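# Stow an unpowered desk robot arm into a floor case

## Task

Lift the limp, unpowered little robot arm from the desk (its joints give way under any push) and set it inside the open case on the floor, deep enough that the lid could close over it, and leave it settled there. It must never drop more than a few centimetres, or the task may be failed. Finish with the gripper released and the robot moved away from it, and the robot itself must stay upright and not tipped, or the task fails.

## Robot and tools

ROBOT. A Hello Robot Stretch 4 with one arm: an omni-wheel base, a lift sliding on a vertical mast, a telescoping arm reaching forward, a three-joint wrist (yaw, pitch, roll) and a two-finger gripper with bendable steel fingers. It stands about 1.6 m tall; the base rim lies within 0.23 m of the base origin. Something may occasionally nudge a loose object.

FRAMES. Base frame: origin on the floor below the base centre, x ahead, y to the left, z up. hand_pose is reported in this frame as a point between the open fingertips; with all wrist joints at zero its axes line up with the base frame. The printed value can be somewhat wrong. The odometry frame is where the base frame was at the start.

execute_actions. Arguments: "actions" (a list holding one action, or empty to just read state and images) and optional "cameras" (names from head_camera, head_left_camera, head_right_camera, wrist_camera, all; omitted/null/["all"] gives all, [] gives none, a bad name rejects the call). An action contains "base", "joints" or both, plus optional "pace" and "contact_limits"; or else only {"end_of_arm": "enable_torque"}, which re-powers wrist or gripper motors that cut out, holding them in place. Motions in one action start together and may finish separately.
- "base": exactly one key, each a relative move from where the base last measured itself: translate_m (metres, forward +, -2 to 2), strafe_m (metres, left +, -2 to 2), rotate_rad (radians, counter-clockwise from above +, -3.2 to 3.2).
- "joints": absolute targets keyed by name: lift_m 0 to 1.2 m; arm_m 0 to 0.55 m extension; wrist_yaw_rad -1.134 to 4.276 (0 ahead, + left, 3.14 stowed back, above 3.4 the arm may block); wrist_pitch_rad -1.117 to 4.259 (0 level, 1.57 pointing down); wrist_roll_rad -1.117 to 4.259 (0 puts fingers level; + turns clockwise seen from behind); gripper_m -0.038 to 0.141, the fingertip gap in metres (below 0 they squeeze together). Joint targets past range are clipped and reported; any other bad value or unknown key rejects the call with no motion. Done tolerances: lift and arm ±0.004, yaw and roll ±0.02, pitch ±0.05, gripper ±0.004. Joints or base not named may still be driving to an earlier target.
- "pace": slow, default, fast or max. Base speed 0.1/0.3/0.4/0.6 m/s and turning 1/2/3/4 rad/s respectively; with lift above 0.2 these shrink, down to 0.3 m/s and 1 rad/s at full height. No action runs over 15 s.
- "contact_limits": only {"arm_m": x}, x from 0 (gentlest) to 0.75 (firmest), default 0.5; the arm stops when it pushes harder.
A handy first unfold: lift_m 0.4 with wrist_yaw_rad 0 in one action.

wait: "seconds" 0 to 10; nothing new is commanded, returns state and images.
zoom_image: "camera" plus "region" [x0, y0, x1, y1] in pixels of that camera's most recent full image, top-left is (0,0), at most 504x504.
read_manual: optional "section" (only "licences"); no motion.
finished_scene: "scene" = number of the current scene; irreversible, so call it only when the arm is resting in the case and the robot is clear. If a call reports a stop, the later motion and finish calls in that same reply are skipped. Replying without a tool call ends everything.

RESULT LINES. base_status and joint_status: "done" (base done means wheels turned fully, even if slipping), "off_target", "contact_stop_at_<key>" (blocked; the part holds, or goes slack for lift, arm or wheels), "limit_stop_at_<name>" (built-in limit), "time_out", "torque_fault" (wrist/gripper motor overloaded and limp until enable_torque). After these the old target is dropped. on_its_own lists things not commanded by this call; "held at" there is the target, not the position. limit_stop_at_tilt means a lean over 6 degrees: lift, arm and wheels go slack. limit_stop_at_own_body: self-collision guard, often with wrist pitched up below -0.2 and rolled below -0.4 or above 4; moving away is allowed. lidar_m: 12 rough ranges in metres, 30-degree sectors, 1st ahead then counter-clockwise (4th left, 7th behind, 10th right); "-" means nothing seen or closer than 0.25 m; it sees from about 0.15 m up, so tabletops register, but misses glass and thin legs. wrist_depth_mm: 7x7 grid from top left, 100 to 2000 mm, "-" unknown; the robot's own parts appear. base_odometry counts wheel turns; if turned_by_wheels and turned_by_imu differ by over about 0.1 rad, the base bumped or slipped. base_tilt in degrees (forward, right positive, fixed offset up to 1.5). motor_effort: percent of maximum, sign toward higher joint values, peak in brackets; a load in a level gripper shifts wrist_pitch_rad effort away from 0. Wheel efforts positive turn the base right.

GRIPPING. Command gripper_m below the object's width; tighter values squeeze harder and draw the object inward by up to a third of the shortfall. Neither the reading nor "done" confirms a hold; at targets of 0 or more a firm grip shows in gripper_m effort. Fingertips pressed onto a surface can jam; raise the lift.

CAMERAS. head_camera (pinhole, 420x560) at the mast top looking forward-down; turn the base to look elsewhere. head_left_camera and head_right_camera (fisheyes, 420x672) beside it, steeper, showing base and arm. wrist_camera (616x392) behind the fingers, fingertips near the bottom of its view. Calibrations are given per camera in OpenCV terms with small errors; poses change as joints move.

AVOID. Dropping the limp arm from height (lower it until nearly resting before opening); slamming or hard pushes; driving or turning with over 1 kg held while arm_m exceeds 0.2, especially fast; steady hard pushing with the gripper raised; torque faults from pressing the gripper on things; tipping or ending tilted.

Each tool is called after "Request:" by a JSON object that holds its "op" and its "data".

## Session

Request:
{"op": "execute_actions", "data": {"actions": []}}

Scene clock: 0.00 s.
base_odometry: x=+0.000 y=+0.000 heading=+0.000 (m, m, rad; odometry frame)
turned_by_wheels: +0.000 (rad since the last result)
turned_by_imu: +0.000 (rad since the last result)
base_tilt: forward=-0.4 right=-0.5 (deg)
lidar_m: 2.42 2.16 2.14 2.11 1.72 1.72 1.90 1.54 1.53 1.70 2.22 1.23
base_status: not commanded
joint_positions: lift_m=+0.177 arm_m=-0.001 wrist_yaw_rad=+3.038 wrist_pitch_rad=+0.001 wrist_roll_rad=+0.002 gripper_m=+0.057
joint_status: not commanded
motor_effort: lift_m=+20 arm_m=-1 wrist_yaw_rad=-1 wrist_pitch_rad=-8 wrist_roll_rad=-1 gripper_m=-1 wheel_0=-1 wheel_1=+0 wheel_2=+0 (%)
hand_pose: x=-0.1079 y=+0.1168 z=+0.3552 quat_wxyz=(+0.052, +0.000, +0.001, +0.999) (m; base frame)
wrist_depth_mm: - 137 - - - - - / - 138 - - - - - / 111 139 - - - - - / 136 206 - - - - - / 1430 1708 - - - - - / 1098 1118 976 1098 197 1255 1255 / 778 768 866 - 842 842 866
pictures: head_camera, head_left_camera, head_right_camera, wrist_camera
camera_calibration (this result's frames):
wrist_camera: T_world_to_cam=[[0.128222, 0.990615, 0.0473298, -0.132797], [0.0253177, 0.0444386, -0.998691, 0.404382], [-0.991422, 0.129253, -0.0193821, 0.11722], [0, 0, 0, 1]] pos_world=[0.123004, 0.09843, 0.41241]
Images, in order (width x height): head_camera 420x560, head_left_camera 420x672, head_right_camera 420x672, wrist_camera 616x392.

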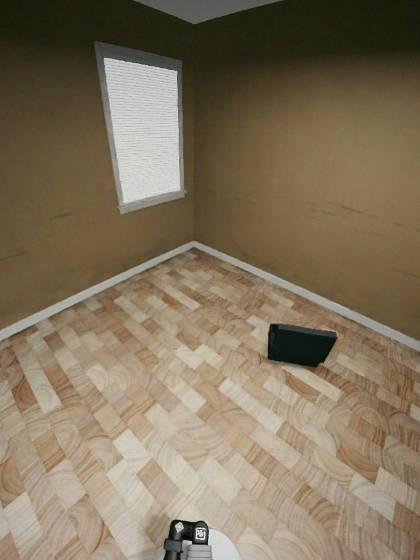

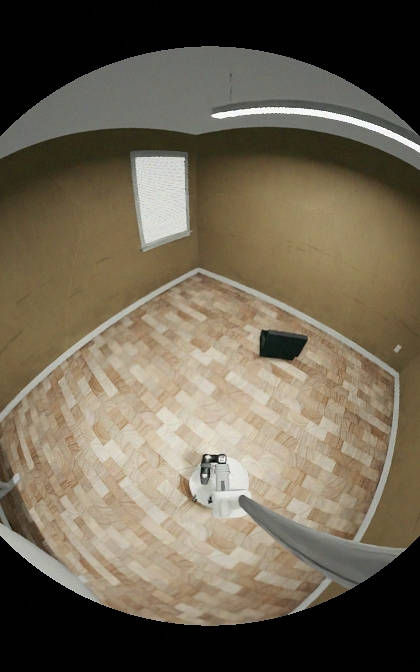

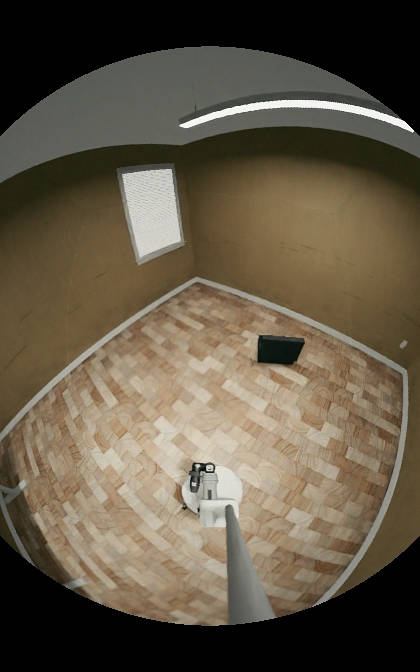

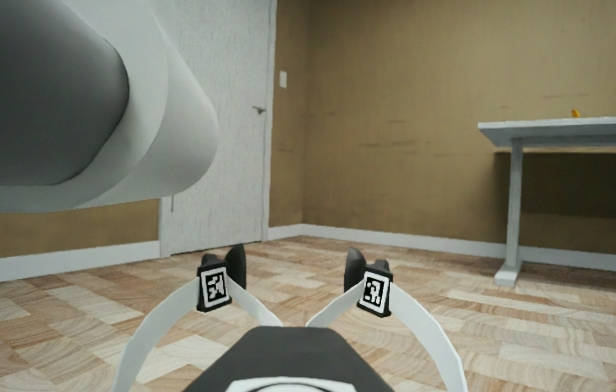

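Request:
{"op": "execute_actions", "data": {"actions": [{"base":{"rotate_rad":2.4},"joints":{"lift_m":0.6,"wrist_yaw_rad":0}}], "cameras": ["head_camera","head_left_camera"]}}

Scene clock: 3.07 s.
base_odometry: x=+0.000 y=+0.000 heading=+2.400 (m, m, rad; odometry frame)
turned_by_wheels: +2.400 (rad since the last result)
turned_by_imu: +2.393 (rad since the last result)
base_tilt: forward=-0.6 right=-0.6 (deg)
lidar_m: 1.68 2.31 1.60 1.53 1.57 2.11 1.27 1.23 2.28 2.15 2.23 1.77
base_status: done
joint_positions: lift_m=+0.600 arm_m=-0.001 wrist_yaw_rad=+0.000 wrist_pitch_rad=+0.001 wrist_roll_rad=+0.002 gripper_m=+0.057
joint_status: all done
motor_effort: lift_m=+25(28) arm_m=-1(1) wrist_yaw_rad=-2(6) wrist_pitch_rad=-7(7) wrist_roll_rad=+0(0) gripper_m=-3(0) wheel_0=+0(5) wheel_1=+0(8) wheel_2=+1(8) (%)
hand_pose: x=+0.4585 y=-0.0873 z=+0.7774 quat_wxyz=(+1.000, +0.001, +0.001, +0.000) (m; base frame)
wrist_depth_mm: - - - - - - - / - - - - - - - / - - - - - - - / - - - - - - - / - - - - - - - / - - 1983 - 197 - - / 1537 1537 1661 - 1708 1661 1661
pictures: head_camera, head_left_camera
Images, in order (width x height): head_camera 420x560, head_left_camera 420x672.

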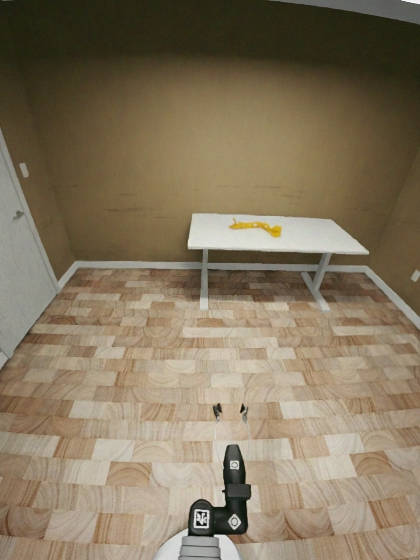

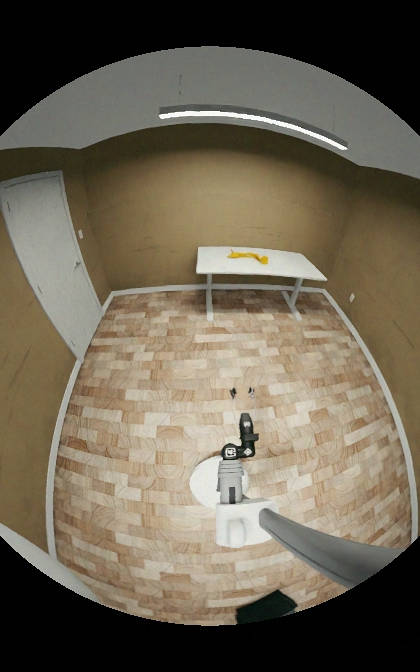

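Request:
{"op": "execute_actions", "data": {"actions": [{"base":{"translate_m":1.25},"joints":{"lift_m":1.05,"wrist_pitch_rad":1.57,"gripper_m":0.11},"pace":"fast"}], "cameras": []}}

Request:
{"op": "execute_actions", "data": {"actions": [{"base":{"strafe_m":-0.35},"joints":{"arm_m":0.45}}]}}

Scene clock: 7.97 s.
base_odometry: x=-0.922 y=+0.844 heading=+2.400 (m, m, rad; odometry frame)
turned_by_wheels: +0.000 (rad since the last result)
turned_by_imu: -0.004 (rad since the last result)
base_tilt: forward=-0.4 right=-0.6 (deg)
lidar_m: 0.46 0.48 1.66 1.56 1.64 2.15 2.47 3.18 2.23 2.08 0.68 0.48
base_status: done
joint_positions: lift_m=+1.050 arm_m=-0.001 wrist_yaw_rad=+0.000 wrist_pitch_rad=+1.570 wrist_roll_rad=+0.002 gripper_m=+0.110
joint_status: all done
motor_effort: lift_m=+24(27) arm_m=-1(1) wrist_yaw_rad=+0(1) wrist_pitch_rad=+1(7) wrist_roll_rad=-1(0) gripper_m=+1(8) wheel_0=+0(5) wheel_1=-1(5) wheel_2=+1(10) (%)
hand_pose: x=+0.1702 y=-0.0874 z=+0.9393 quat_wxyz=(+0.707, +0.001, +0.707, -0.001) (m; base frame)
wrist_depth_mm: 1098 1118 1118 1160 1138 1160 1160 / 1138 1118 1138 1160 1138 1160 1160 / 1118 1138 1160 1160 1160 1160 1182 / 1138 1138 1138 1138 1160 1160 1160 / 1138 1138 931 946 1182 1182 1205 / 1160 1118 946 931 1160 1182 1182 / 1138 1160 1182 - 1182 1182 1182
pictures: none
No camera images: the call's "cameras" was empty. Leave "cameras" out to get every camera's image.

Scene clock: 10.47 s.
base_odometry: x=-0.686 y=+1.102 heading=+2.400 (m, m, rad; odometry frame)
turned_by_wheels: +0.000 (rad since the last result)
turned_by_imu: +0.000 (rad since the last result)
base_tilt: forward=-0.4 right=-0.5 (deg)
lidar_m: 0.45 0.47 0.67 1.90 1.98 2.68 2.44 2.65 1.85 1.76 0.70 0.49
base_status: done
joint_positions: lift_m=+1.050 arm_m=+0.449 wrist_yaw_rad=+0.000 wrist_pitch_rad=+1.570 wrist_roll_rad=+0.002 gripper_m=+0.110
joint_status: all done
motor_effort: lift_m=+24(24) arm_m=+6(7) wrist_yaw_rad=-1(2) wrist_pitch_rad=+0(0) wrist_roll_rad=+0(0) gripper_m=+0(2) wheel_0=+1(10) wheel_1=+1(9) wheel_2=+0(1) (%)
hand_pose: x=+0.6202 y=-0.0874 z=+0.9394 quat_wxyz=(+0.707, +0.001, +0.707, -0.001) (m; base frame)
wrist_depth_mm: 415 394 433 436 439 442 439 / 427 433 436 436 436 442 445 / 433 433 442 439 366 445 445 / 433 436 436 442 442 445 445 / 436 439 439 442 445 449 452 / 436 439 439 445 445 449 455 / 1138 1160 1160 - 1160 1182 1205
pictures: head_camera, head_left_camera, head_right_camera, wrist_camera
camera_calibration (this result's frames):
wrist_camera: T_world_to_cam=[[0.0474091, -0.998562, 0.0250353, -0.154306], [-0.998726, -0.0469527, 0.0185143, 0.64998], [-0.0173122, -0.0258811, -0.999515, 1.17982], [0, 0, 0, 1]] pos_world=[0.676892, -0.0930305, 1.17107]
Images, in order (width x height): head_camera 420x560, head_left_camera 420x672, head_right_camera 420x672, wrist_camera 616x392.

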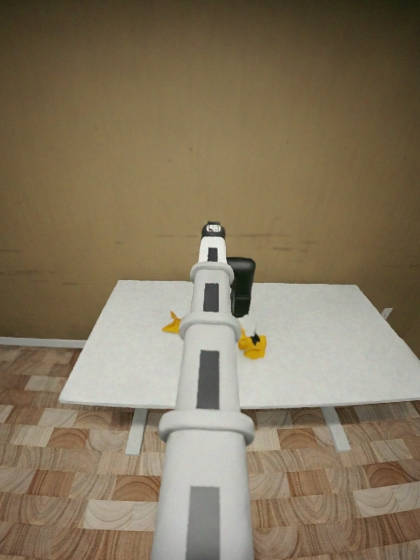

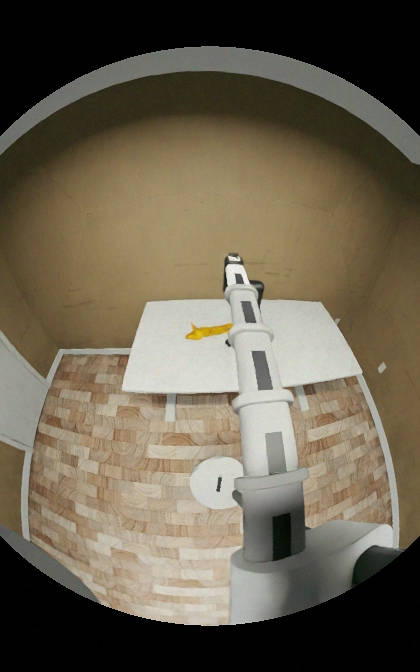

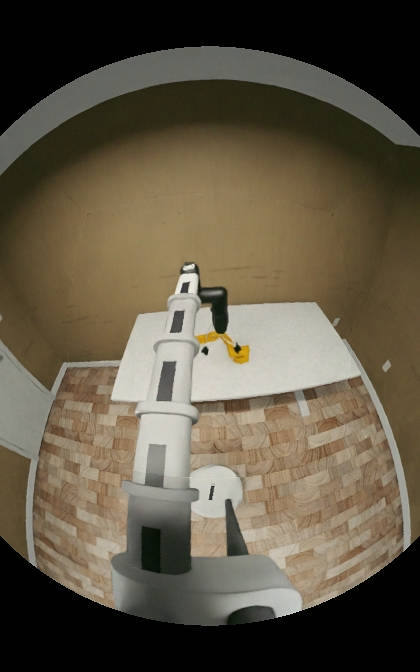

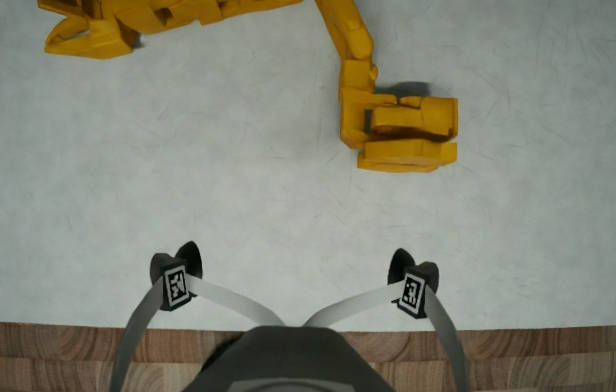

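Request:
{"op": "execute_actions", "data": {"actions": [{"base":{"translate_m":0.14},"joints":{"arm_m":0.5}}], "cameras": ["wrist_camera"]}}

Scene clock: 12.57 s.
base_odometry: x=-0.789 y=+1.197 heading=+2.400 (m, m, rad; odometry frame)
turned_by_wheels: +0.000 (rad since the last result)
turned_by_imu: -0.001 (rad since the last result)
base_tilt: forward=-0.3 right=-0.6 (deg)
lidar_m: 0.31 0.32 0.47 1.92 2.01 2.64 3.63 2.62 1.85 1.72 0.49 0.33
base_status: done
joint_positions: lift_m=+1.050 arm_m=+0.499 wrist_yaw_rad=+0.000 wrist_pitch_rad=+1.570 wrist_roll_rad=+0.002 gripper_m=+0.110
joint_status: all done
motor_effort: lift_m=+24(24) arm_m=+5(7) wrist_yaw_rad=-1(1) wrist_pitch_rad=+0(0) wrist_roll_rad=+0(0) gripper_m=-4(1) wheel_0=+1(5) wheel_1=+0(7) wheel_2=+2(9) (%)
hand_pose: x=+0.6702 y=-0.0874 z=+0.9394 quat_wxyz=(+0.707, +0.001, +0.707, -0.001) (m; base frame)
wrist_depth_mm: 427 430 430 433 436 439 439 / 430 433 436 436 439 442 445 / 430 433 433 430 442 442 449 / 382 394 439 439 445 445 442 / 433 439 442 445 442 452 452 / 436 439 442 442 366 452 452 / 439 442 445 - 452 452 455
pictures: wrist_camera
camera_calibration (this result's frames):
wrist_camera: T_world_to_cam=[[0.0472501, -0.998569, 0.025029, -0.156563], [-0.998731, -0.0467903, 0.0186478, 0.699784], [-0.01745, -0.0258783, -0.999513, 1.18077], [0, 0, 0, 1]] pos_world=[0.726898, -0.0930397, 1.17107]
Images, in order (width x height): wrist_camera 616x392.

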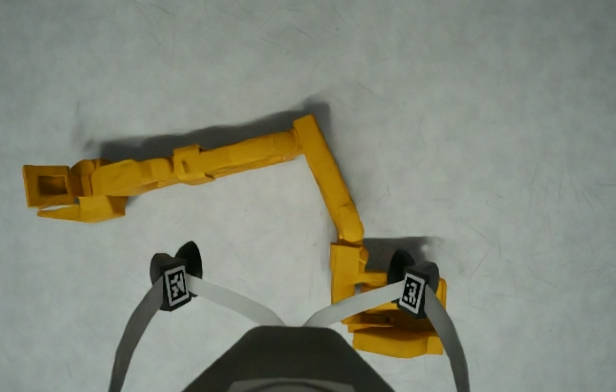

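Request:
{"op": "execute_actions", "data": {"actions": [{"base":{"strafe_m":-0.052},"joints":{"arm_m":0.546,"wrist_roll_rad":-0.40,"lift_m":0.93}}], "cameras": ["wrist_camera"]}}

Scene clock: 14.73 s.
base_odometry: x=-0.754 y=+1.235 heading=+2.400 (m, m, rad; odometry frame)
turned_by_wheels: +0.000 (rad since the last result)
turned_by_imu: +0.000 (rad since the last result)
base_tilt: forward=-0.4 right=-0.7 (deg)
lidar_m: 0.32 0.35 0.48 1.97 2.07 2.73 2.64 2.59 1.80 1.68 0.49 0.35
base_status: done
joint_positions: lift_m=+0.930 arm_m=+0.545 wrist_yaw_rad=+0.000 wrist_pitch_rad=+1.570 wrist_roll_rad=-0.400 gripper_m=+0.110
joint_status: all done
motor_effort: lift_m=+14(23) arm_m=+6(6) wrist_yaw_rad=-1(1) wrist_pitch_rad=-1(1) wrist_roll_rad=-1(7) gripper_m=-1(2) wheel_0=+1(9) wheel_1=+1(7) wheel_2=+1(3) (%)
hand_pose: x=+0.7161 y=-0.0874 z=+0.8202 quat_wxyz=(+0.693, -0.140, +0.693, +0.140) (m; base frame)
wrist_depth_mm: 312 315 315 317 319 322 324 / 315 315 319 319 320 322 324 / 294 263 265 322 324 325 327 / 317 319 322 322 325 325 329 / 320 322 322 324 325 329 327 / 320 322 324 251 327 330 330 / 324 324 325 - 327 332 332
pictures: wrist_camera
camera_calibration (this result's frames):
wrist_camera: T_world_to_cam=[[0.434069, -0.900523, 0.0253269, -0.424421], [-0.90086, -0.433704, 0.0187632, 0.643882], [-0.0059123, -0.0309605, -0.999503, 1.05372], [0, 0, 0, 1]] pos_world=[0.770506, -0.0703228, 1.05186]
Images, in order (width x height): wrist_camera 616x392.

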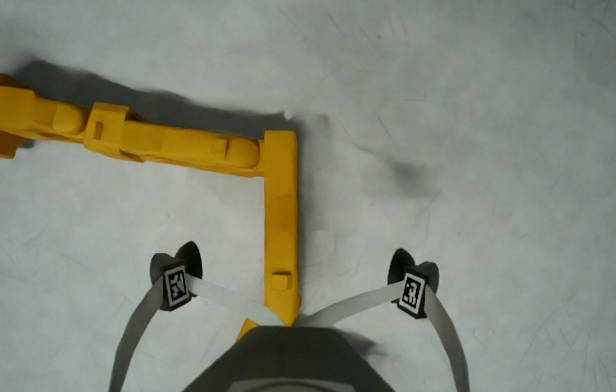

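Request:
{"op": "execute_actions", "data": {"actions": [{"base":{"strafe_m":0.01},"joints":{"lift_m":0.86},"pace":"slow"}], "cameras": ["wrist_camera"]}}

Request:
{"op": "execute_actions", "data": {"actions": [{"joints":{"gripper_m":-0.036}}], "cameras": ["wrist_camera"]}}

Request:
{"op": "execute_actions", "data": {"actions": [{"joints":{"lift_m":0.98},"pace":"slow"}], "cameras": ["wrist_camera","head_right_camera"]}}

Scene clock: 16.87 s.
base_odometry: x=-0.760 y=+1.228 heading=+2.401 (m, m, rad; odometry frame)
turned_by_wheels: +0.000 (rad since the last result)
turned_by_imu: -0.001 (rad since the last result)
base_tilt: forward=-0.4 right=-0.7 (deg)
lidar_m: 0.33 0.34 0.46 1.96 2.05 2.70 2.62 2.61 1.81 1.71 0.52 0.36
base_status: done
joint_positions: lift_m=+0.860 arm_m=+0.545 wrist_yaw_rad=+0.000 wrist_pitch_rad=+1.570 wrist_roll_rad=-0.400 gripper_m=+0.110
joint_status: all done
motor_effort: lift_m=+14(15) arm_m=+6(6) wrist_yaw_rad=+1(0) wrist_pitch_rad=+0(0) wrist_roll_rad=-1(1) gripper_m=+2(1) wheel_0=-1(6) wheel_1=+2(2) wheel_2=+0(0) (%)
hand_pose: x=+0.7161 y=-0.0874 z=+0.7502 quat_wxyz=(+0.693, -0.140, +0.693, +0.140) (m; base frame)
wrist_depth_mm: 244 247 248 249 251 252 253 / 245 247 249 250 252 253 253 / 193 193 193 251 253 255 255 / 249 250 252 196 254 255 257 / 249 251 253 191 255 256 258 / 252 252 254 184 256 258 259 / 252 254 255 - 258 258 260
pictures: wrist_camera
camera_calibration (this result's frames):
wrist_camera: T_world_to_cam=[[0.43407, -0.900523, 0.0253269, -0.42265], [-0.90086, -0.433705, 0.0187633, 0.645196], [-0.00591238, -0.0309606, -0.999503, 0.983781], [0, 0, 0, 1]] pos_world=[0.770508, -0.0703227, 0.98189]
Images, in order (width x height): wrist_camera 616x392.

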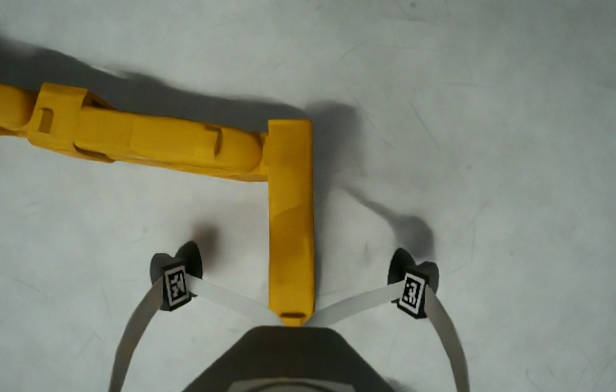

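Scene clock: 19.03 s.
base_odometry: x=-0.760 y=+1.228 heading=+2.401 (m, m, rad; odometry frame)
turned_by_wheels: +0.000 (rad since the last result)
turned_by_imu: -0.001 (rad since the last result)
base_tilt: forward=-0.4 right=-0.6 (deg)
lidar_m: 0.32 0.33 0.45 1.97 2.04 2.75 2.63 2.59 1.79 1.69 0.49 0.36
base_status: not commanded
joint_positions: lift_m=+0.860 arm_m=+0.545 wrist_yaw_rad=+0.000 wrist_pitch_rad=+1.570 wrist_roll_rad=-0.400 gripper_m=-0.035
joint_status: all done
motor_effort: lift_m=+16(16) arm_m=+6(6) wrist_yaw_rad=+0(2) wrist_pitch_rad=+2(2) wrist_roll_rad=+1(1) gripper_m=-23(24) wheel_0=+0(1) wheel_1=+2(2) wheel_2=+1(0) (%)
hand_pose: x=+0.7162 y=-0.0874 z=+0.7500 quat_wxyz=(+0.693, -0.141, +0.693, +0.141) (m; base frame)
wrist_depth_mm: 245 244 245 248 249 250 252 / 187 246 248 248 250 251 251 / 246 184 178 181 251 253 254 / 248 249 250 180 252 254 255 / 248 250 252 177 254 256 257 / 251 250 182 171 182 257 258 / 251 252 254 - 256 257 259
pictures: wrist_camera
camera_calibration (this result's frames):
wrist_camera: T_world_to_cam=[[0.434884, -0.900126, 0.0254863, -0.423367], [-0.90047, -0.434528, 0.0184344, 0.645209], [-0.00551877, -0.0309664, -0.999505, 0.983323], [0, 0, 0, 1]] pos_world=[0.770533, -0.0702728, 0.981732]
Images, in order (width x height): wrist_camera 616x392.

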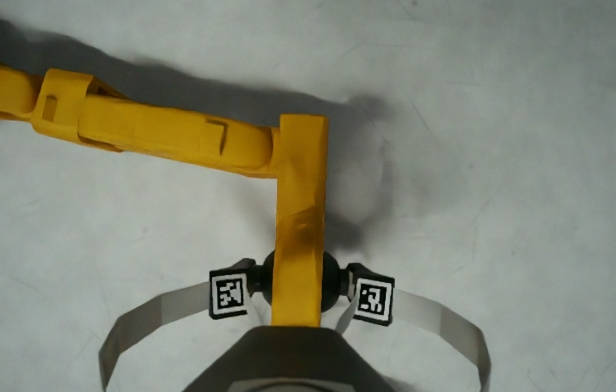

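Scene clock: 20.87 s.
base_odometry: x=-0.760 y=+1.228 heading=+2.401 (m, m, rad; odometry frame)
turned_by_wheels: +0.000 (rad since the last result)
turned_by_imu: -0.001 (rad since the last result)
base_tilt: forward=-0.3 right=-0.6 (deg)
lidar_m: 0.33 0.35 0.48 1.95 2.02 2.74 2.61 2.61 1.77 1.69 0.53 0.32
base_status: not commanded
joint_positions: lift_m=+0.979 arm_m=+0.545 wrist_yaw_rad=+0.000 wrist_pitch_rad=+1.570 wrist_roll_rad=-0.400 gripper_m=-0.035
joint_status: all done
motor_effort: lift_m=+28(28) arm_m=+6(6) wrist_yaw_rad=+0(1) wrist_pitch_rad=+0(1) wrist_roll_rad=+1(0) gripper_m=-20(24) wheel_0=+0(0) wheel_1=+2(3) wheel_2=+0(1) (%)
hand_pose: x=+0.7162 y=-0.0874 z=+0.8691 quat_wxyz=(+0.693, -0.141, +0.693, +0.141) (m; base frame)
wrist_depth_mm: 359 362 362 362 368 368 368 / 194 362 364 366 366 368 373 / 359 190 182 183 370 373 373 / 366 366 368 181 373 373 377 / 366 368 370 178 370 375 377 / 368 368 182 172 179 377 379 / 368 370 375 - 379 377 379
pictures: head_right_camera, wrist_camera
camera_calibration (this result's frames):
wrist_camera: T_world_to_cam=[[0.434884, -0.900126, 0.0254915, -0.426409], [-0.90047, -0.434528, 0.0184234, 0.643029], [-0.00550661, -0.0309664, -0.999505, 1.1023], [0, 0, 0, 1]] pos_world=[0.770537, -0.0702728, 1.10078]
Images, in order (width x height): head_right_camera 420x672, wrist_camera 616x392.

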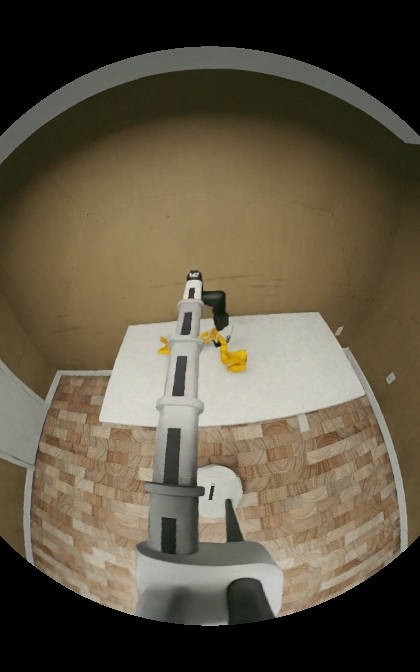

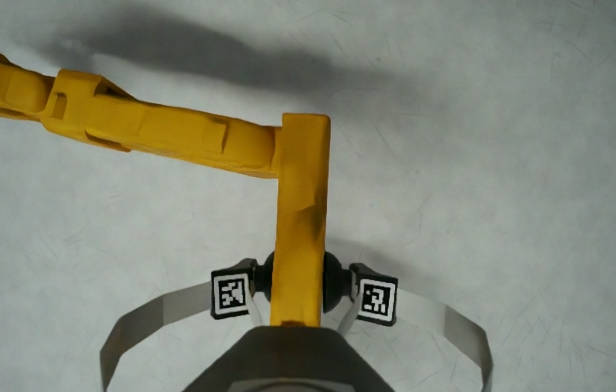

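Request:
{"op": "execute_actions", "data": {"actions": [{"base":{"translate_m":-0.4},"joints":{"arm_m":0.1},"pace":"slow"}], "cameras": []}}

Request:
{"op": "execute_actions", "data": {"actions": [{"base":{"rotate_rad":-2.636},"pace":"slow"}], "cameras": []}}

Request:
{"op": "execute_actions", "data": {"actions": [{"base":{"translate_m":2.0},"joints":{"lift_m":0.5}}], "cameras": ["head_camera"]}}

Request:
{"op": "execute_actions", "data": {"actions": [{"base":{"rotate_rad":-1.5},"joints":{"lift_m":0.3,"wrist_roll_rad":0.0},"pace":"slow"}]}}

Scene clock: 27.83 s.
base_odometry: x=-0.465 y=+0.958 heading=+2.400 (m, m, rad; odometry frame)
turned_by_wheels: +0.000 (rad since the last result)
turned_by_imu: -0.002 (rad since the last result)
base_tilt: forward=-0.4 right=-0.6 (deg)
lidar_m: 0.28 0.26 2.04 1.95 2.04 2.72 2.16 2.61 1.83 1.70 0.25 0.76
base_status: done
joint_positions: lift_m=+0.979 arm_m=+0.101 wrist_yaw_rad=+0.000 wrist_pitch_rad=+1.570 wrist_roll_rad=-0.400 gripper_m=-0.035
joint_status: all done
motor_effort: lift_m=+28(28) arm_m=-6(7) wrist_yaw_rad=-2(0) wrist_pitch_rad=+0(1) wrist_roll_rad=+0(1) gripper_m=-25(24) wheel_0=-2(5) wheel_1=-2(3) wheel_2=+0(6) (%)
hand_pose: x=+0.2723 y=-0.0874 z=+0.8691 quat_wxyz=(+0.693, -0.141, +0.693, +0.141) (m; base frame)
wrist_depth_mm: 1060 1042 1060 1060 1078 1060 1078 / 194 1042 1078 1060 1078 1098 1078 / 1060 189 182 184 1078 1098 1098 / 1078 1078 1060 181 1098 1098 1098 / 1078 1060 866 177 1098 1098 1078 / 1078 866 182 171 179 1098 1118 / 1098 1098 878 - 1118 1118 1118
pictures: none
No camera images: the call's "cameras" was empty. Leave "cameras" out to get every camera's image.

Scene clock: 31.77 s.
base_odometry: x=-0.465 y=+0.958 heading=-0.235 (m, m, rad; odometry frame)
turned_by_wheels: -2.636 (rad since the last result)
turned_by_imu: -2.631 (rad since the last result)
base_tilt: forward=-0.4 right=-0.6 (deg)
lidar_m: 0.28 0.25 1.71 1.11 0.75 0.73 0.76 2.09 1.95 2.02 0.25 2.16
base_status: done
joint_positions: lift_m=+0.979 arm_m=+0.101 wrist_yaw_rad=+0.000 wrist_pitch_rad=+1.569 wrist_roll_rad=-0.400 gripper_m=-0.035
joint_status: not commanded
motor_effort: lift_m=+27(28) arm_m=-6(6) wrist_yaw_rad=-1(1) wrist_pitch_rad=+0(1) wrist_roll_rad=+1(1) gripper_m=-22(25) wheel_0=+2(4) wheel_1=+2(4) wheel_2=+1(5) (%)
hand_pose: x=+0.2724 y=-0.0874 z=+0.8691 quat_wxyz=(+0.693, -0.141, +0.692, +0.140) (m; base frame)
wrist_depth_mm: 1042 1060 1060 1060 1060 1078 1078 / 193 1060 1060 1060 1078 1098 1078 / 1060 189 181 183 1098 1098 1098 / 1060 1078 1078 182 1098 1098 1098 / 1098 1078 878 177 1078 1098 1098 / 1078 878 181 172 180 1098 1118 / 1078 1098 878 - 1118 1118 1118
pictures: none
No camera images: the call's "cameras" was empty. Leave "cameras" out to get every camera's image.

Scene clock: 39.90 s.
base_odometry: x=+1.480 y=+0.492 heading=-0.235 (m, m, rad; odometry frame)
turned_by_wheels: +0.000 (rad since the last result)
turned_by_imu: -0.006 (rad since the last result)
base_tilt: forward=-0.4 right=-0.5 (deg)
lidar_m: 0.28 0.28 0.82 0.86 1.14 2.51 3.40 3.06 2.86 0.96 1.47 1.37
base_status: done
joint_positions: lift_m=+0.500 arm_m=+0.101 wrist_yaw_rad=+0.000 wrist_pitch_rad=+1.569 wrist_roll_rad=-0.400 gripper_m=-0.035
joint_status: all done
motor_effort: lift_m=+17(28) arm_m=-6(6) wrist_yaw_rad=-1(2) wrist_pitch_rad=+1(2) wrist_roll_rad=+1(1) gripper_m=-25(22) wheel_0=+0(6) wheel_1=-1(6) wheel_2=+0(7) (%)
hand_pose: x=+0.2723 y=-0.0874 z=+0.3899 quat_wxyz=(+0.693, -0.141, +0.692, +0.140) (m; base frame)
wrist_depth_mm: 585 597 597 603 609 609 609 / 193 597 603 603 603 609 615 / 597 189 181 183 615 615 621 / 603 603 609 181 609 615 621 / 603 402 436 177 615 621 627 / 394 397 182 172 180 627 627 / 397 399 402 - 627 621 627
pictures: head_camera
Images, in order (width x height): head_camera 420x560.

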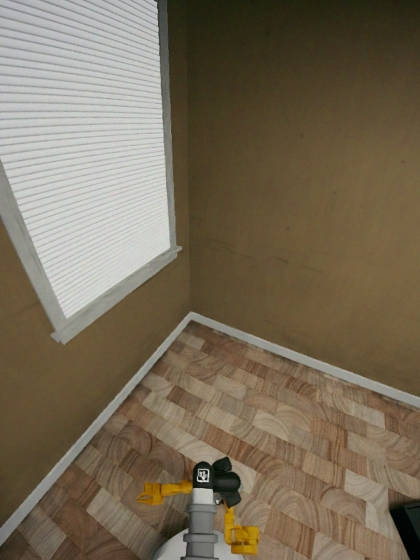

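Scene clock: 42.70 s.
base_odometry: x=+1.480 y=+0.492 heading=-1.735 (m, m, rad; odometry frame)
turned_by_wheels: -1.500 (rad since the last result)
turned_by_imu: -1.497 (rad since the last result)
base_tilt: forward=-0.4 right=-0.6 (deg)
lidar_m: 0.38 0.38 1.37 1.14 0.85 0.83 0.91 1.22 2.51 2.64 2.97 2.87
base_status: done
joint_positions: lift_m=+0.300 arm_m=+0.101 wrist_yaw_rad=+0.000 wrist_pitch_rad=+1.572 wrist_roll_rad=+0.000 gripper_m=-0.035
joint_status: all done
motor_effort: lift_m=+16(14) arm_m=-6(6) wrist_yaw_rad=-1(0) wrist_pitch_rad=-8(9) wrist_roll_rad=+0(6) gripper_m=-23(24) wheel_0=+1(5) wheel_1=+0(6) wheel_2=-1(3) (%)
hand_pose: x=+0.2714 y=-0.0874 z=+0.1900 quat_wxyz=(+0.707, +0.000, +0.708, +0.000) (m; base frame)
wrist_depth_mm: 257 399 402 404 407 413 413 / 399 233 404 407 410 413 415 / 404 407 208 208 410 415 415 / 404 407 410 198 415 418 418 / 410 410 413 182 418 418 421 / 410 410 182 170 181 421 424 / 320 233 249 - 421 424 427
pictures: head_camera, head_left_camera, head_right_camera, wrist_camera
camera_calibration (this result's frames):
wrist_camera: T_world_to_cam=[[0.0497032, -0.998453, 0.0249111, -0.119601], [-0.998568, -0.0491837, 0.0210513, 0.314821], [-0.0197935, -0.0259217, -0.999468, 0.425442], [0, 0, 0, 1]] pos_world=[0.328736, -0.0929033, 0.421568]
Images, in order (width x height): head_camera 420x560, head_left_camera 420x672, head_right_camera 420x672, wrist_camera 616x392.

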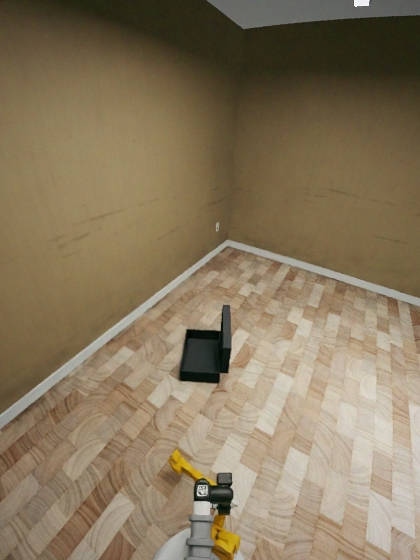

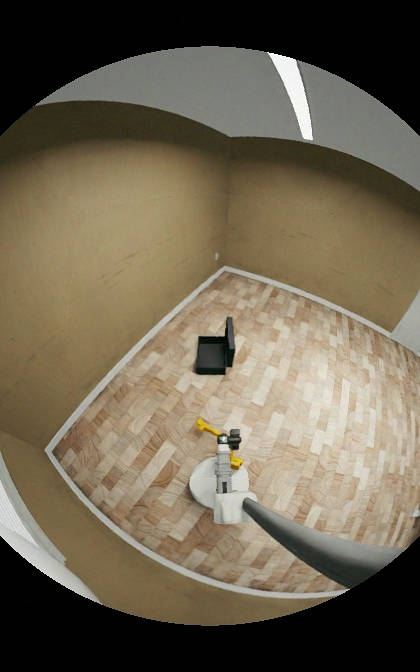

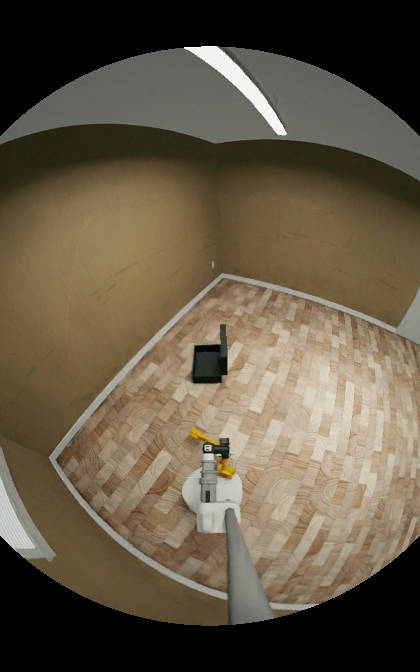

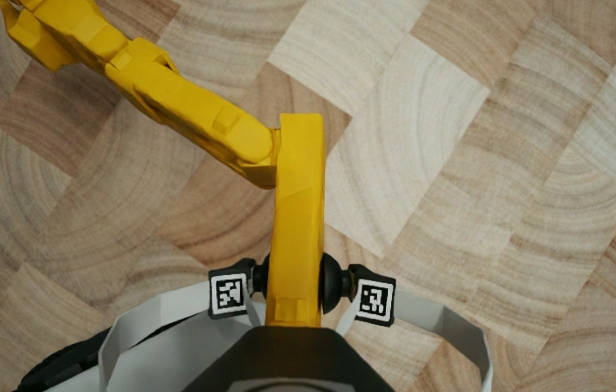

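Request:
{"op": "execute_actions", "data": {"actions": [{"joints":{"lift_m":0.34},"pace":"slow"}], "cameras": []}}

Request:
{"op": "execute_actions", "data": {"actions": [{"joints":{"arm_m":0.3},"pace":"slow"}], "cameras": []}}

Request:
{"op": "execute_actions", "data": {"actions": [{"joints":{"lift_m":0.128},"pace":"slow"}], "cameras": ["head_camera","wrist_camera"]}}

Scene clock: 44.27 s.
base_odometry: x=+1.480 y=+0.492 heading=-1.735 (m, m, rad; odometry frame)
turned_by_wheels: +0.000 (rad since the last result)
turned_by_imu: +0.000 (rad since the last result)
base_tilt: forward=-0.5 right=-0.6 (deg)
lidar_m: 0.36 0.42 1.36 1.16 0.87 0.82 0.88 1.22 2.50 2.66 2.99 2.85
base_status: not commanded
joint_positions: lift_m=+0.339 arm_m=+0.101 wrist_yaw_rad=+0.000 wrist_pitch_rad=+1.572 wrist_roll_rad=+0.000 gripper_m=-0.035
joint_status: all done
motor_effort: lift_m=+27(27) arm_m=-6(6) wrist_yaw_rad=+0(1) wrist_pitch_rad=-5(8) wrist_roll_rad=+1(1) gripper_m=-25(23) wheel_0=+1(2) wheel_1=+0(0) wheel_2=-1(1) (%)
hand_pose: x=+0.2717 y=-0.0874 z=+0.2291 quat_wxyz=(+0.707, +0.000, +0.707, +0.000) (m; base frame)
wrist_depth_mm: 253 336 439 442 445 449 452 / 439 227 442 445 449 449 455 / 442 442 207 204 452 452 459 / 445 445 445 198 455 455 459 / 449 445 452 182 455 459 462 / 449 449 182 170 182 459 466 / 347 254 264 - 462 466 469
pictures: none
No camera images: the call's "cameras" was empty. Leave "cameras" out to get every camera's image.

Scene clock: 47.57 s.
base_odometry: x=+1.480 y=+0.492 heading=-1.735 (m, m, rad; odometry frame)
turned_by_wheels: +0.000 (rad since the last result)
turned_by_imu: -0.001 (rad since the last result)
base_tilt: forward=-0.3 right=-0.7 (deg)
lidar_m: 0.30 1.42 1.37 1.16 0.87 0.84 0.89 1.23 2.52 2.64 2.95 0.29
base_status: not commanded
joint_positions: lift_m=+0.339 arm_m=+0.299 wrist_yaw_rad=+0.000 wrist_pitch_rad=+1.571 wrist_roll_rad=+0.000 gripper_m=-0.035
joint_status: all done
motor_effort: lift_m=+27(28) arm_m=+6(6) wrist_yaw_rad=+0(0) wrist_pitch_rad=-4(5) wrist_roll_rad=+1(1) gripper_m=-23(22) wheel_0=+1(1) wheel_1=+0(0) wheel_2=-1(1) (%)
hand_pose: x=+0.4696 y=-0.0874 z=+0.2291 quat_wxyz=(+0.707, +0.000, +0.707, +0.000) (m; base frame)
wrist_depth_mm: 252 336 439 445 445 449 449 / 439 225 442 442 445 449 452 / 439 442 207 204 452 449 455 / 442 445 449 200 452 459 455 / 442 445 445 182 455 459 459 / 449 449 182 170 183 462 462 / 449 452 455 - 462 466 469
pictures: none
No camera images: the call's "cameras" was empty. Leave "cameras" out to get every camera's image.

Scene clock: 50.00 s.
base_odometry: x=+1.480 y=+0.492 heading=-1.735 (m, m, rad; odometry frame)
turned_by_wheels: +0.000 (rad since the last result)
turned_by_imu: -0.001 (rad since the last result)
base_tilt: forward=-0.5 right=-0.6 (deg)
lidar_m: 0.32 1.41 1.36 1.16 0.88 0.83 0.90 1.23 2.53 2.63 3.00 2.84
base_status: not commanded
joint_positions: lift_m=+0.128 arm_m=+0.299 wrist_yaw_rad=+0.000 wrist_pitch_rad=+1.569 wrist_roll_rad=+0.000 gripper_m=-0.035
joint_status: all done
motor_effort: lift_m=+14(28) arm_m=+6(6) wrist_yaw_rad=+1(0) wrist_pitch_rad=+1(5) wrist_roll_rad=-1(1) gripper_m=-20(23) wheel_0=+1(1) wheel_1=+0(0) wheel_2=-1(1) (%)
hand_pose: x=+0.4703 y=-0.0874 z=+0.0182 quat_wxyz=(+0.708, +0.000, +0.706, +0.000) (m; base frame)
wrist_depth_mm: 179 211 237 239 239 242 242 / 236 179 237 240 241 243 244 / 237 237 181 187 243 243 246 / 238 238 241 181 243 245 247 / 239 240 241 177 245 246 247 / 239 240 182 172 181 247 248 / 241 243 244 - 247 249 249
pictures: head_camera, wrist_camera
camera_calibration (this result's frames):
wrist_camera: T_world_to_cam=[[0.0492591, -0.998471, 0.0250759, -0.125004], [-0.99865, -0.0488225, 0.0177362, 0.517206], [-0.0164848, -0.0259157, -0.999528, 0.256128], [0, 0, 0, 1]] pos_world=[0.526887, -0.0929239, 0.249968]
Images, in order (width x height): head_camera 420x560, wrist_camera 616x392.

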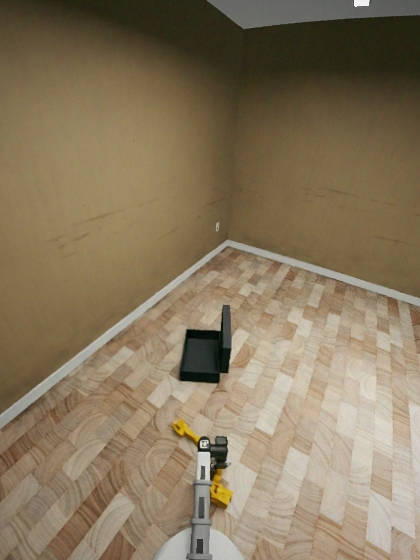

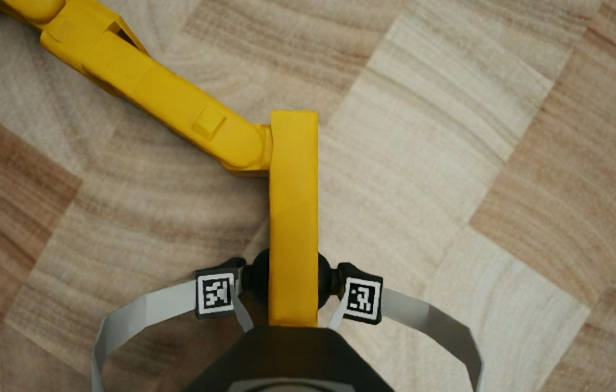

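Request:
{"op": "execute_actions", "data": {"actions": [{"joints":{"lift_m":0.158},"base":{"strafe_m":0.03},"pace":"slow"}], "cameras": []}}

Request:
{"op": "execute_actions", "data": {"actions": [{"base":{"translate_m":0.33},"pace":"slow"}], "cameras": ["head_camera","wrist_camera"]}}

Scene clock: 51.87 s.
base_odometry: x=+1.509 y=+0.487 heading=-1.735 (m, m, rad; odometry frame)
turned_by_wheels: +0.000 (rad since the last result)
turned_by_imu: -0.001 (rad since the last result)
base_tilt: forward=-0.3 right=-0.6 (deg)
lidar_m: 0.33 1.41 1.33 1.14 0.85 0.80 0.86 1.21 2.54 2.66 2.96 0.31
base_status: done
joint_positions: lift_m=+0.157 arm_m=+0.299 wrist_yaw_rad=+0.000 wrist_pitch_rad=+1.569 wrist_roll_rad=+0.000 gripper_m=-0.035
joint_status: all done
motor_effort: lift_m=+27(27) arm_m=+6(6) wrist_yaw_rad=+1(1) wrist_pitch_rad=+2(4) wrist_roll_rad=+0(0) gripper_m=-24(24) wheel_0=-2(4) wheel_1=+1(2) wheel_2=-1(1) (%)
hand_pose: x=+0.4703 y=-0.0874 z=+0.0471 quat_wxyz=(+0.708, +0.000, +0.707, +0.000) (m; base frame)
wrist_depth_mm: 199 200 264 265 266 268 271 / 263 193 264 266 268 271 271 / 263 265 187 190 270 271 273 / 265 266 268 267 271 273 273 / 265 267 270 198 272 274 276 / 267 268 200 172 181 276 277 / 268 270 273 - 274 276 279
pictures: none
No camera images: the call's "cameras" was empty. Leave "cameras" out to get every camera's image.

Scene clock: 56.43 s.
base_odometry: x=+1.455 y=+0.162 heading=-1.735 (m, m, rad; odometry frame)
turned_by_wheels: +0.000 (rad since the last result)
turned_by_imu: -0.002 (rad since the last result)
base_tilt: forward=-0.3 right=-0.6 (deg)
lidar_m: 0.32 0.64 1.16 1.24 1.13 1.10 1.18 1.62 2.69 2.84 2.69 0.33
base_status: done
joint_positions: lift_m=+0.157 arm_m=+0.299 wrist_yaw_rad=+0.000 wrist_pitch_rad=+1.571 wrist_roll_rad=+0.000 gripper_m=-0.035
joint_status: not commanded
motor_effort: lift_m=+27(27) arm_m=+6(6) wrist_yaw_rad=-1(0) wrist_pitch_rad=-3(4) wrist_roll_rad=+1(2) gripper_m=-22(22) wheel_0=+1(5) wheel_1=+2(2) wheel_2=+0(8) (%)
hand_pose: x=+0.4698 y=-0.0874 z=+0.0471 quat_wxyz=(+0.707, +0.000, +0.707, +0.000) (m; base frame)
wrist_depth_mm: 198 262 264 265 266 267 268 / 260 193 265 266 267 268 270 / 263 264 187 193 270 271 271 / 264 266 267 268 271 273 273 / 265 268 268 180 272 274 274 / 267 267 183 172 182 274 276 / 268 270 272 - 274 277 278
pictures: head_camera, wrist_camera
camera_calibration (this result's frames):
wrist_camera: T_world_to_cam=[[0.0503208, -0.998421, 0.0249775, -0.126192], [-0.998563, -0.0498346, 0.0197202, 0.515948], [-0.0184443, -0.0259339, -0.999493, 0.285913], [0, 0, 0, 1]] pos_world=[0.526831, -0.0928662, 0.278745]
Images, in order (width x height): head_camera 420x560, wrist_camera 616x392.

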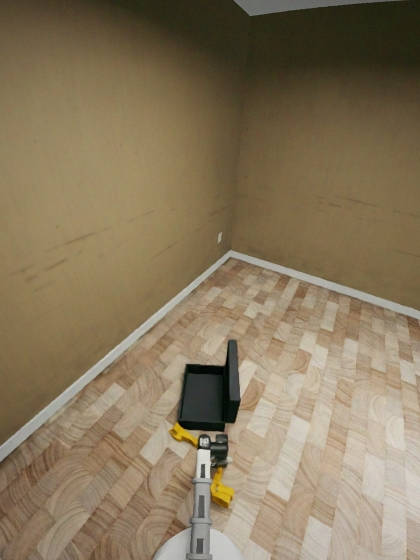

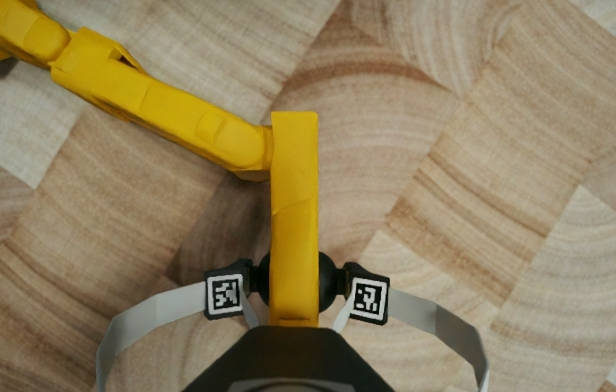

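Request:
{"op": "execute_actions", "data": {"actions": [{"base":{"translate_m":0.085},"pace":"slow"}], "cameras": ["wrist_camera"]}}

Scene clock: 58.97 s.
base_odometry: x=+1.441 y=+0.078 heading=-1.735 (m, m, rad; odometry frame)
turned_by_wheels: +0.000 (rad since the last result)
turned_by_imu: -0.001 (rad since the last result)
base_tilt: forward=-0.4 right=-0.6 (deg)
lidar_m: 0.30 0.56 1.14 1.20 1.21 1.15 1.25 1.71 2.74 2.88 2.63 0.32
base_status: done
joint_positions: lift_m=+0.157 arm_m=+0.299 wrist_yaw_rad=+0.000 wrist_pitch_rad=+1.571 wrist_roll_rad=-0.001 gripper_m=-0.035
joint_status: not commanded
motor_effort: lift_m=+27(27) arm_m=+6(6) wrist_yaw_rad=-1(2) wrist_pitch_rad=-4(4) wrist_roll_rad=+2(2) gripper_m=-21(24) wheel_0=+2(5) wheel_1=+1(4) wheel_2=-2(6) (%)
hand_pose: x=+0.4698 y=-0.0874 z=+0.0471 quat_wxyz=(+0.707, +0.000, +0.707, +0.000) (m; base frame)
wrist_depth_mm: 151 148 140 134 132 126 - / 215 234 225 212 267 270 270 / 198 194 189 195 268 271 272 / 265 266 266 209 271 272 274 / 266 267 268 200 271 273 276 / 266 268 181 172 182 274 277 / 268 270 272 - 276 274 278
pictures: wrist_camera
camera_calibration (this result's frames):
wrist_camera: T_world_to_cam=[[0.0505106, -0.998411, 0.0249712, -0.126279], [-0.998551, -0.0500213, 0.019845, 0.515893], [-0.0185643, -0.0259374, -0.999491, 0.285968], [0, 0, 0, 1]] pos_world=[0.526833, -0.0928555, 0.278738]
Images, in order (width x height): wrist_camera 616x392.

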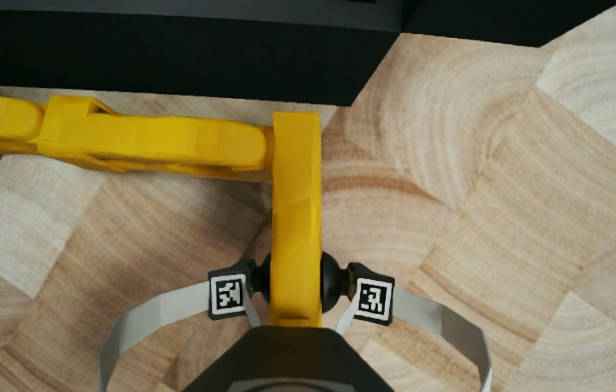

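Request:
{"op": "execute_actions", "data": {"actions": [{"base":{"translate_m":0.015},"joints":{"wrist_roll_rad":0.55},"pace":"slow"}], "cameras": []}}

Request:
{"op": "execute_actions", "data": {"actions": [{"base":{"translate_m":0.035},"joints":{"wrist_roll_rad":1.0},"pace":"slow"}], "cameras": ["head_camera","wrist_camera"]}}

Scene clock: 60.40 s.
base_odometry: x=+1.439 y=+0.063 heading=-1.735 (m, m, rad; odometry frame)
turned_by_wheels: +0.000 (rad since the last result)
turned_by_imu: +0.000 (rad since the last result)
base_tilt: forward=-0.5 right=-0.5 (deg)
lidar_m: 0.51 0.56 1.13 1.19 1.24 1.18 1.27 1.73 2.74 2.90 2.62 0.58
base_status: done
joint_positions: lift_m=+0.157 arm_m=+0.299 wrist_yaw_rad=+0.001 wrist_pitch_rad=+1.571 wrist_roll_rad=+0.549 gripper_m=-0.035
joint_status: all done
motor_effort: lift_m=+27(27) arm_m=+5(6) wrist_yaw_rad=-4(3) wrist_pitch_rad=-4(3) wrist_roll_rad=+4(9) gripper_m=-20(24) wheel_0=+3(5) wheel_1=+2(4) wheel_2=-2(6) (%)
hand_pose: x=+0.4698 y=-0.0874 z=+0.0471 quat_wxyz=(+0.681, +0.191, +0.681, -0.191) (m; base frame)
wrist_depth_mm: 235 236 130 265 266 268 268 / 236 142 148 266 267 270 271 / 131 156 181 179 270 272 273 / 170 185 218 180 271 272 273 / 188 208 267 185 272 274 277 / 266 267 182 172 182 276 278 / 268 270 271 - 277 278 279
pictures: none
No camera images: the call's "cameras" was empty. Leave "cameras" out to get every camera's image.

Scene clock: 61.87 s.
base_odometry: x=+1.433 y=+0.029 heading=-1.735 (m, m, rad; odometry frame)
turned_by_wheels: +0.000 (rad since the last result)
turned_by_imu: -0.001 (rad since the last result)
base_tilt: forward=-0.4 right=-0.5 (deg)
lidar_m: 0.35 0.57 1.11 1.18 1.26 1.20 1.30 1.74 2.76 2.87 2.59 0.55
base_status: done
joint_positions: lift_m=+0.157 arm_m=+0.299 wrist_yaw_rad=-0.002 wrist_pitch_rad=+1.576 wrist_roll_rad=+1.000 gripper_m=-0.035
joint_status: all done
motor_effort: lift_m=+27(27) arm_m=+6(6) wrist_yaw_rad=+6(4) wrist_pitch_rad=-17(18) wrist_roll_rad=+1(8) gripper_m=-23(23) wheel_0=+1(3) wheel_1=+1(6) wheel_2=-3(6) (%)
hand_pose: x=+0.4683 y=-0.0874 z=+0.0471 quat_wxyz=(+0.619, +0.339, +0.622, -0.340) (m; base frame)
wrist_depth_mm: - - - 264 267 270 270 / - - 124 266 268 271 272 / 236 237 172 176 270 272 274 / 236 148 171 175 271 274 276 / 238 153 180 175 272 274 277 / 140 156 183 173 183 277 281 / 141 186 271 - 276 279 282
pictures: head_camera, wrist_camera
camera_calibration (this result's frames):
wrist_camera: T_world_to_cam=[[-0.814281, -0.57975, 0.0289132, 0.315202], [-0.579324, 0.814793, 0.0222641, 0.393571], [-0.0364659, 0.00137916, -0.999334, 0.296708], [0, 0, 0, 1]] pos_world=[0.495488, -0.138349, 0.278634]
Images, in order (width x height): head_camera 420x560, wrist_camera 616x392.

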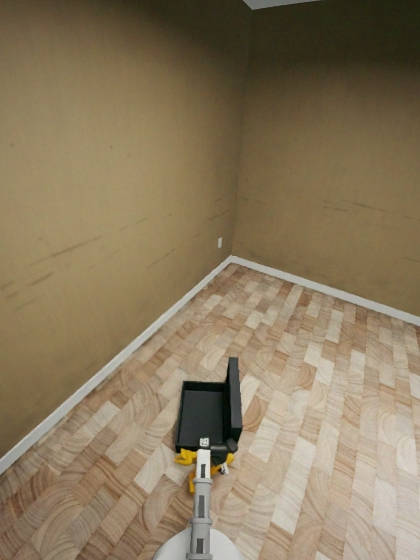

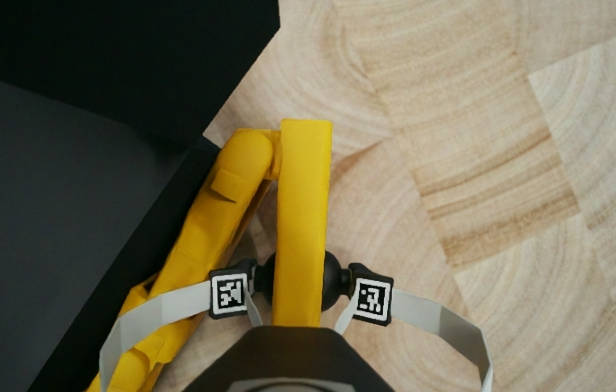

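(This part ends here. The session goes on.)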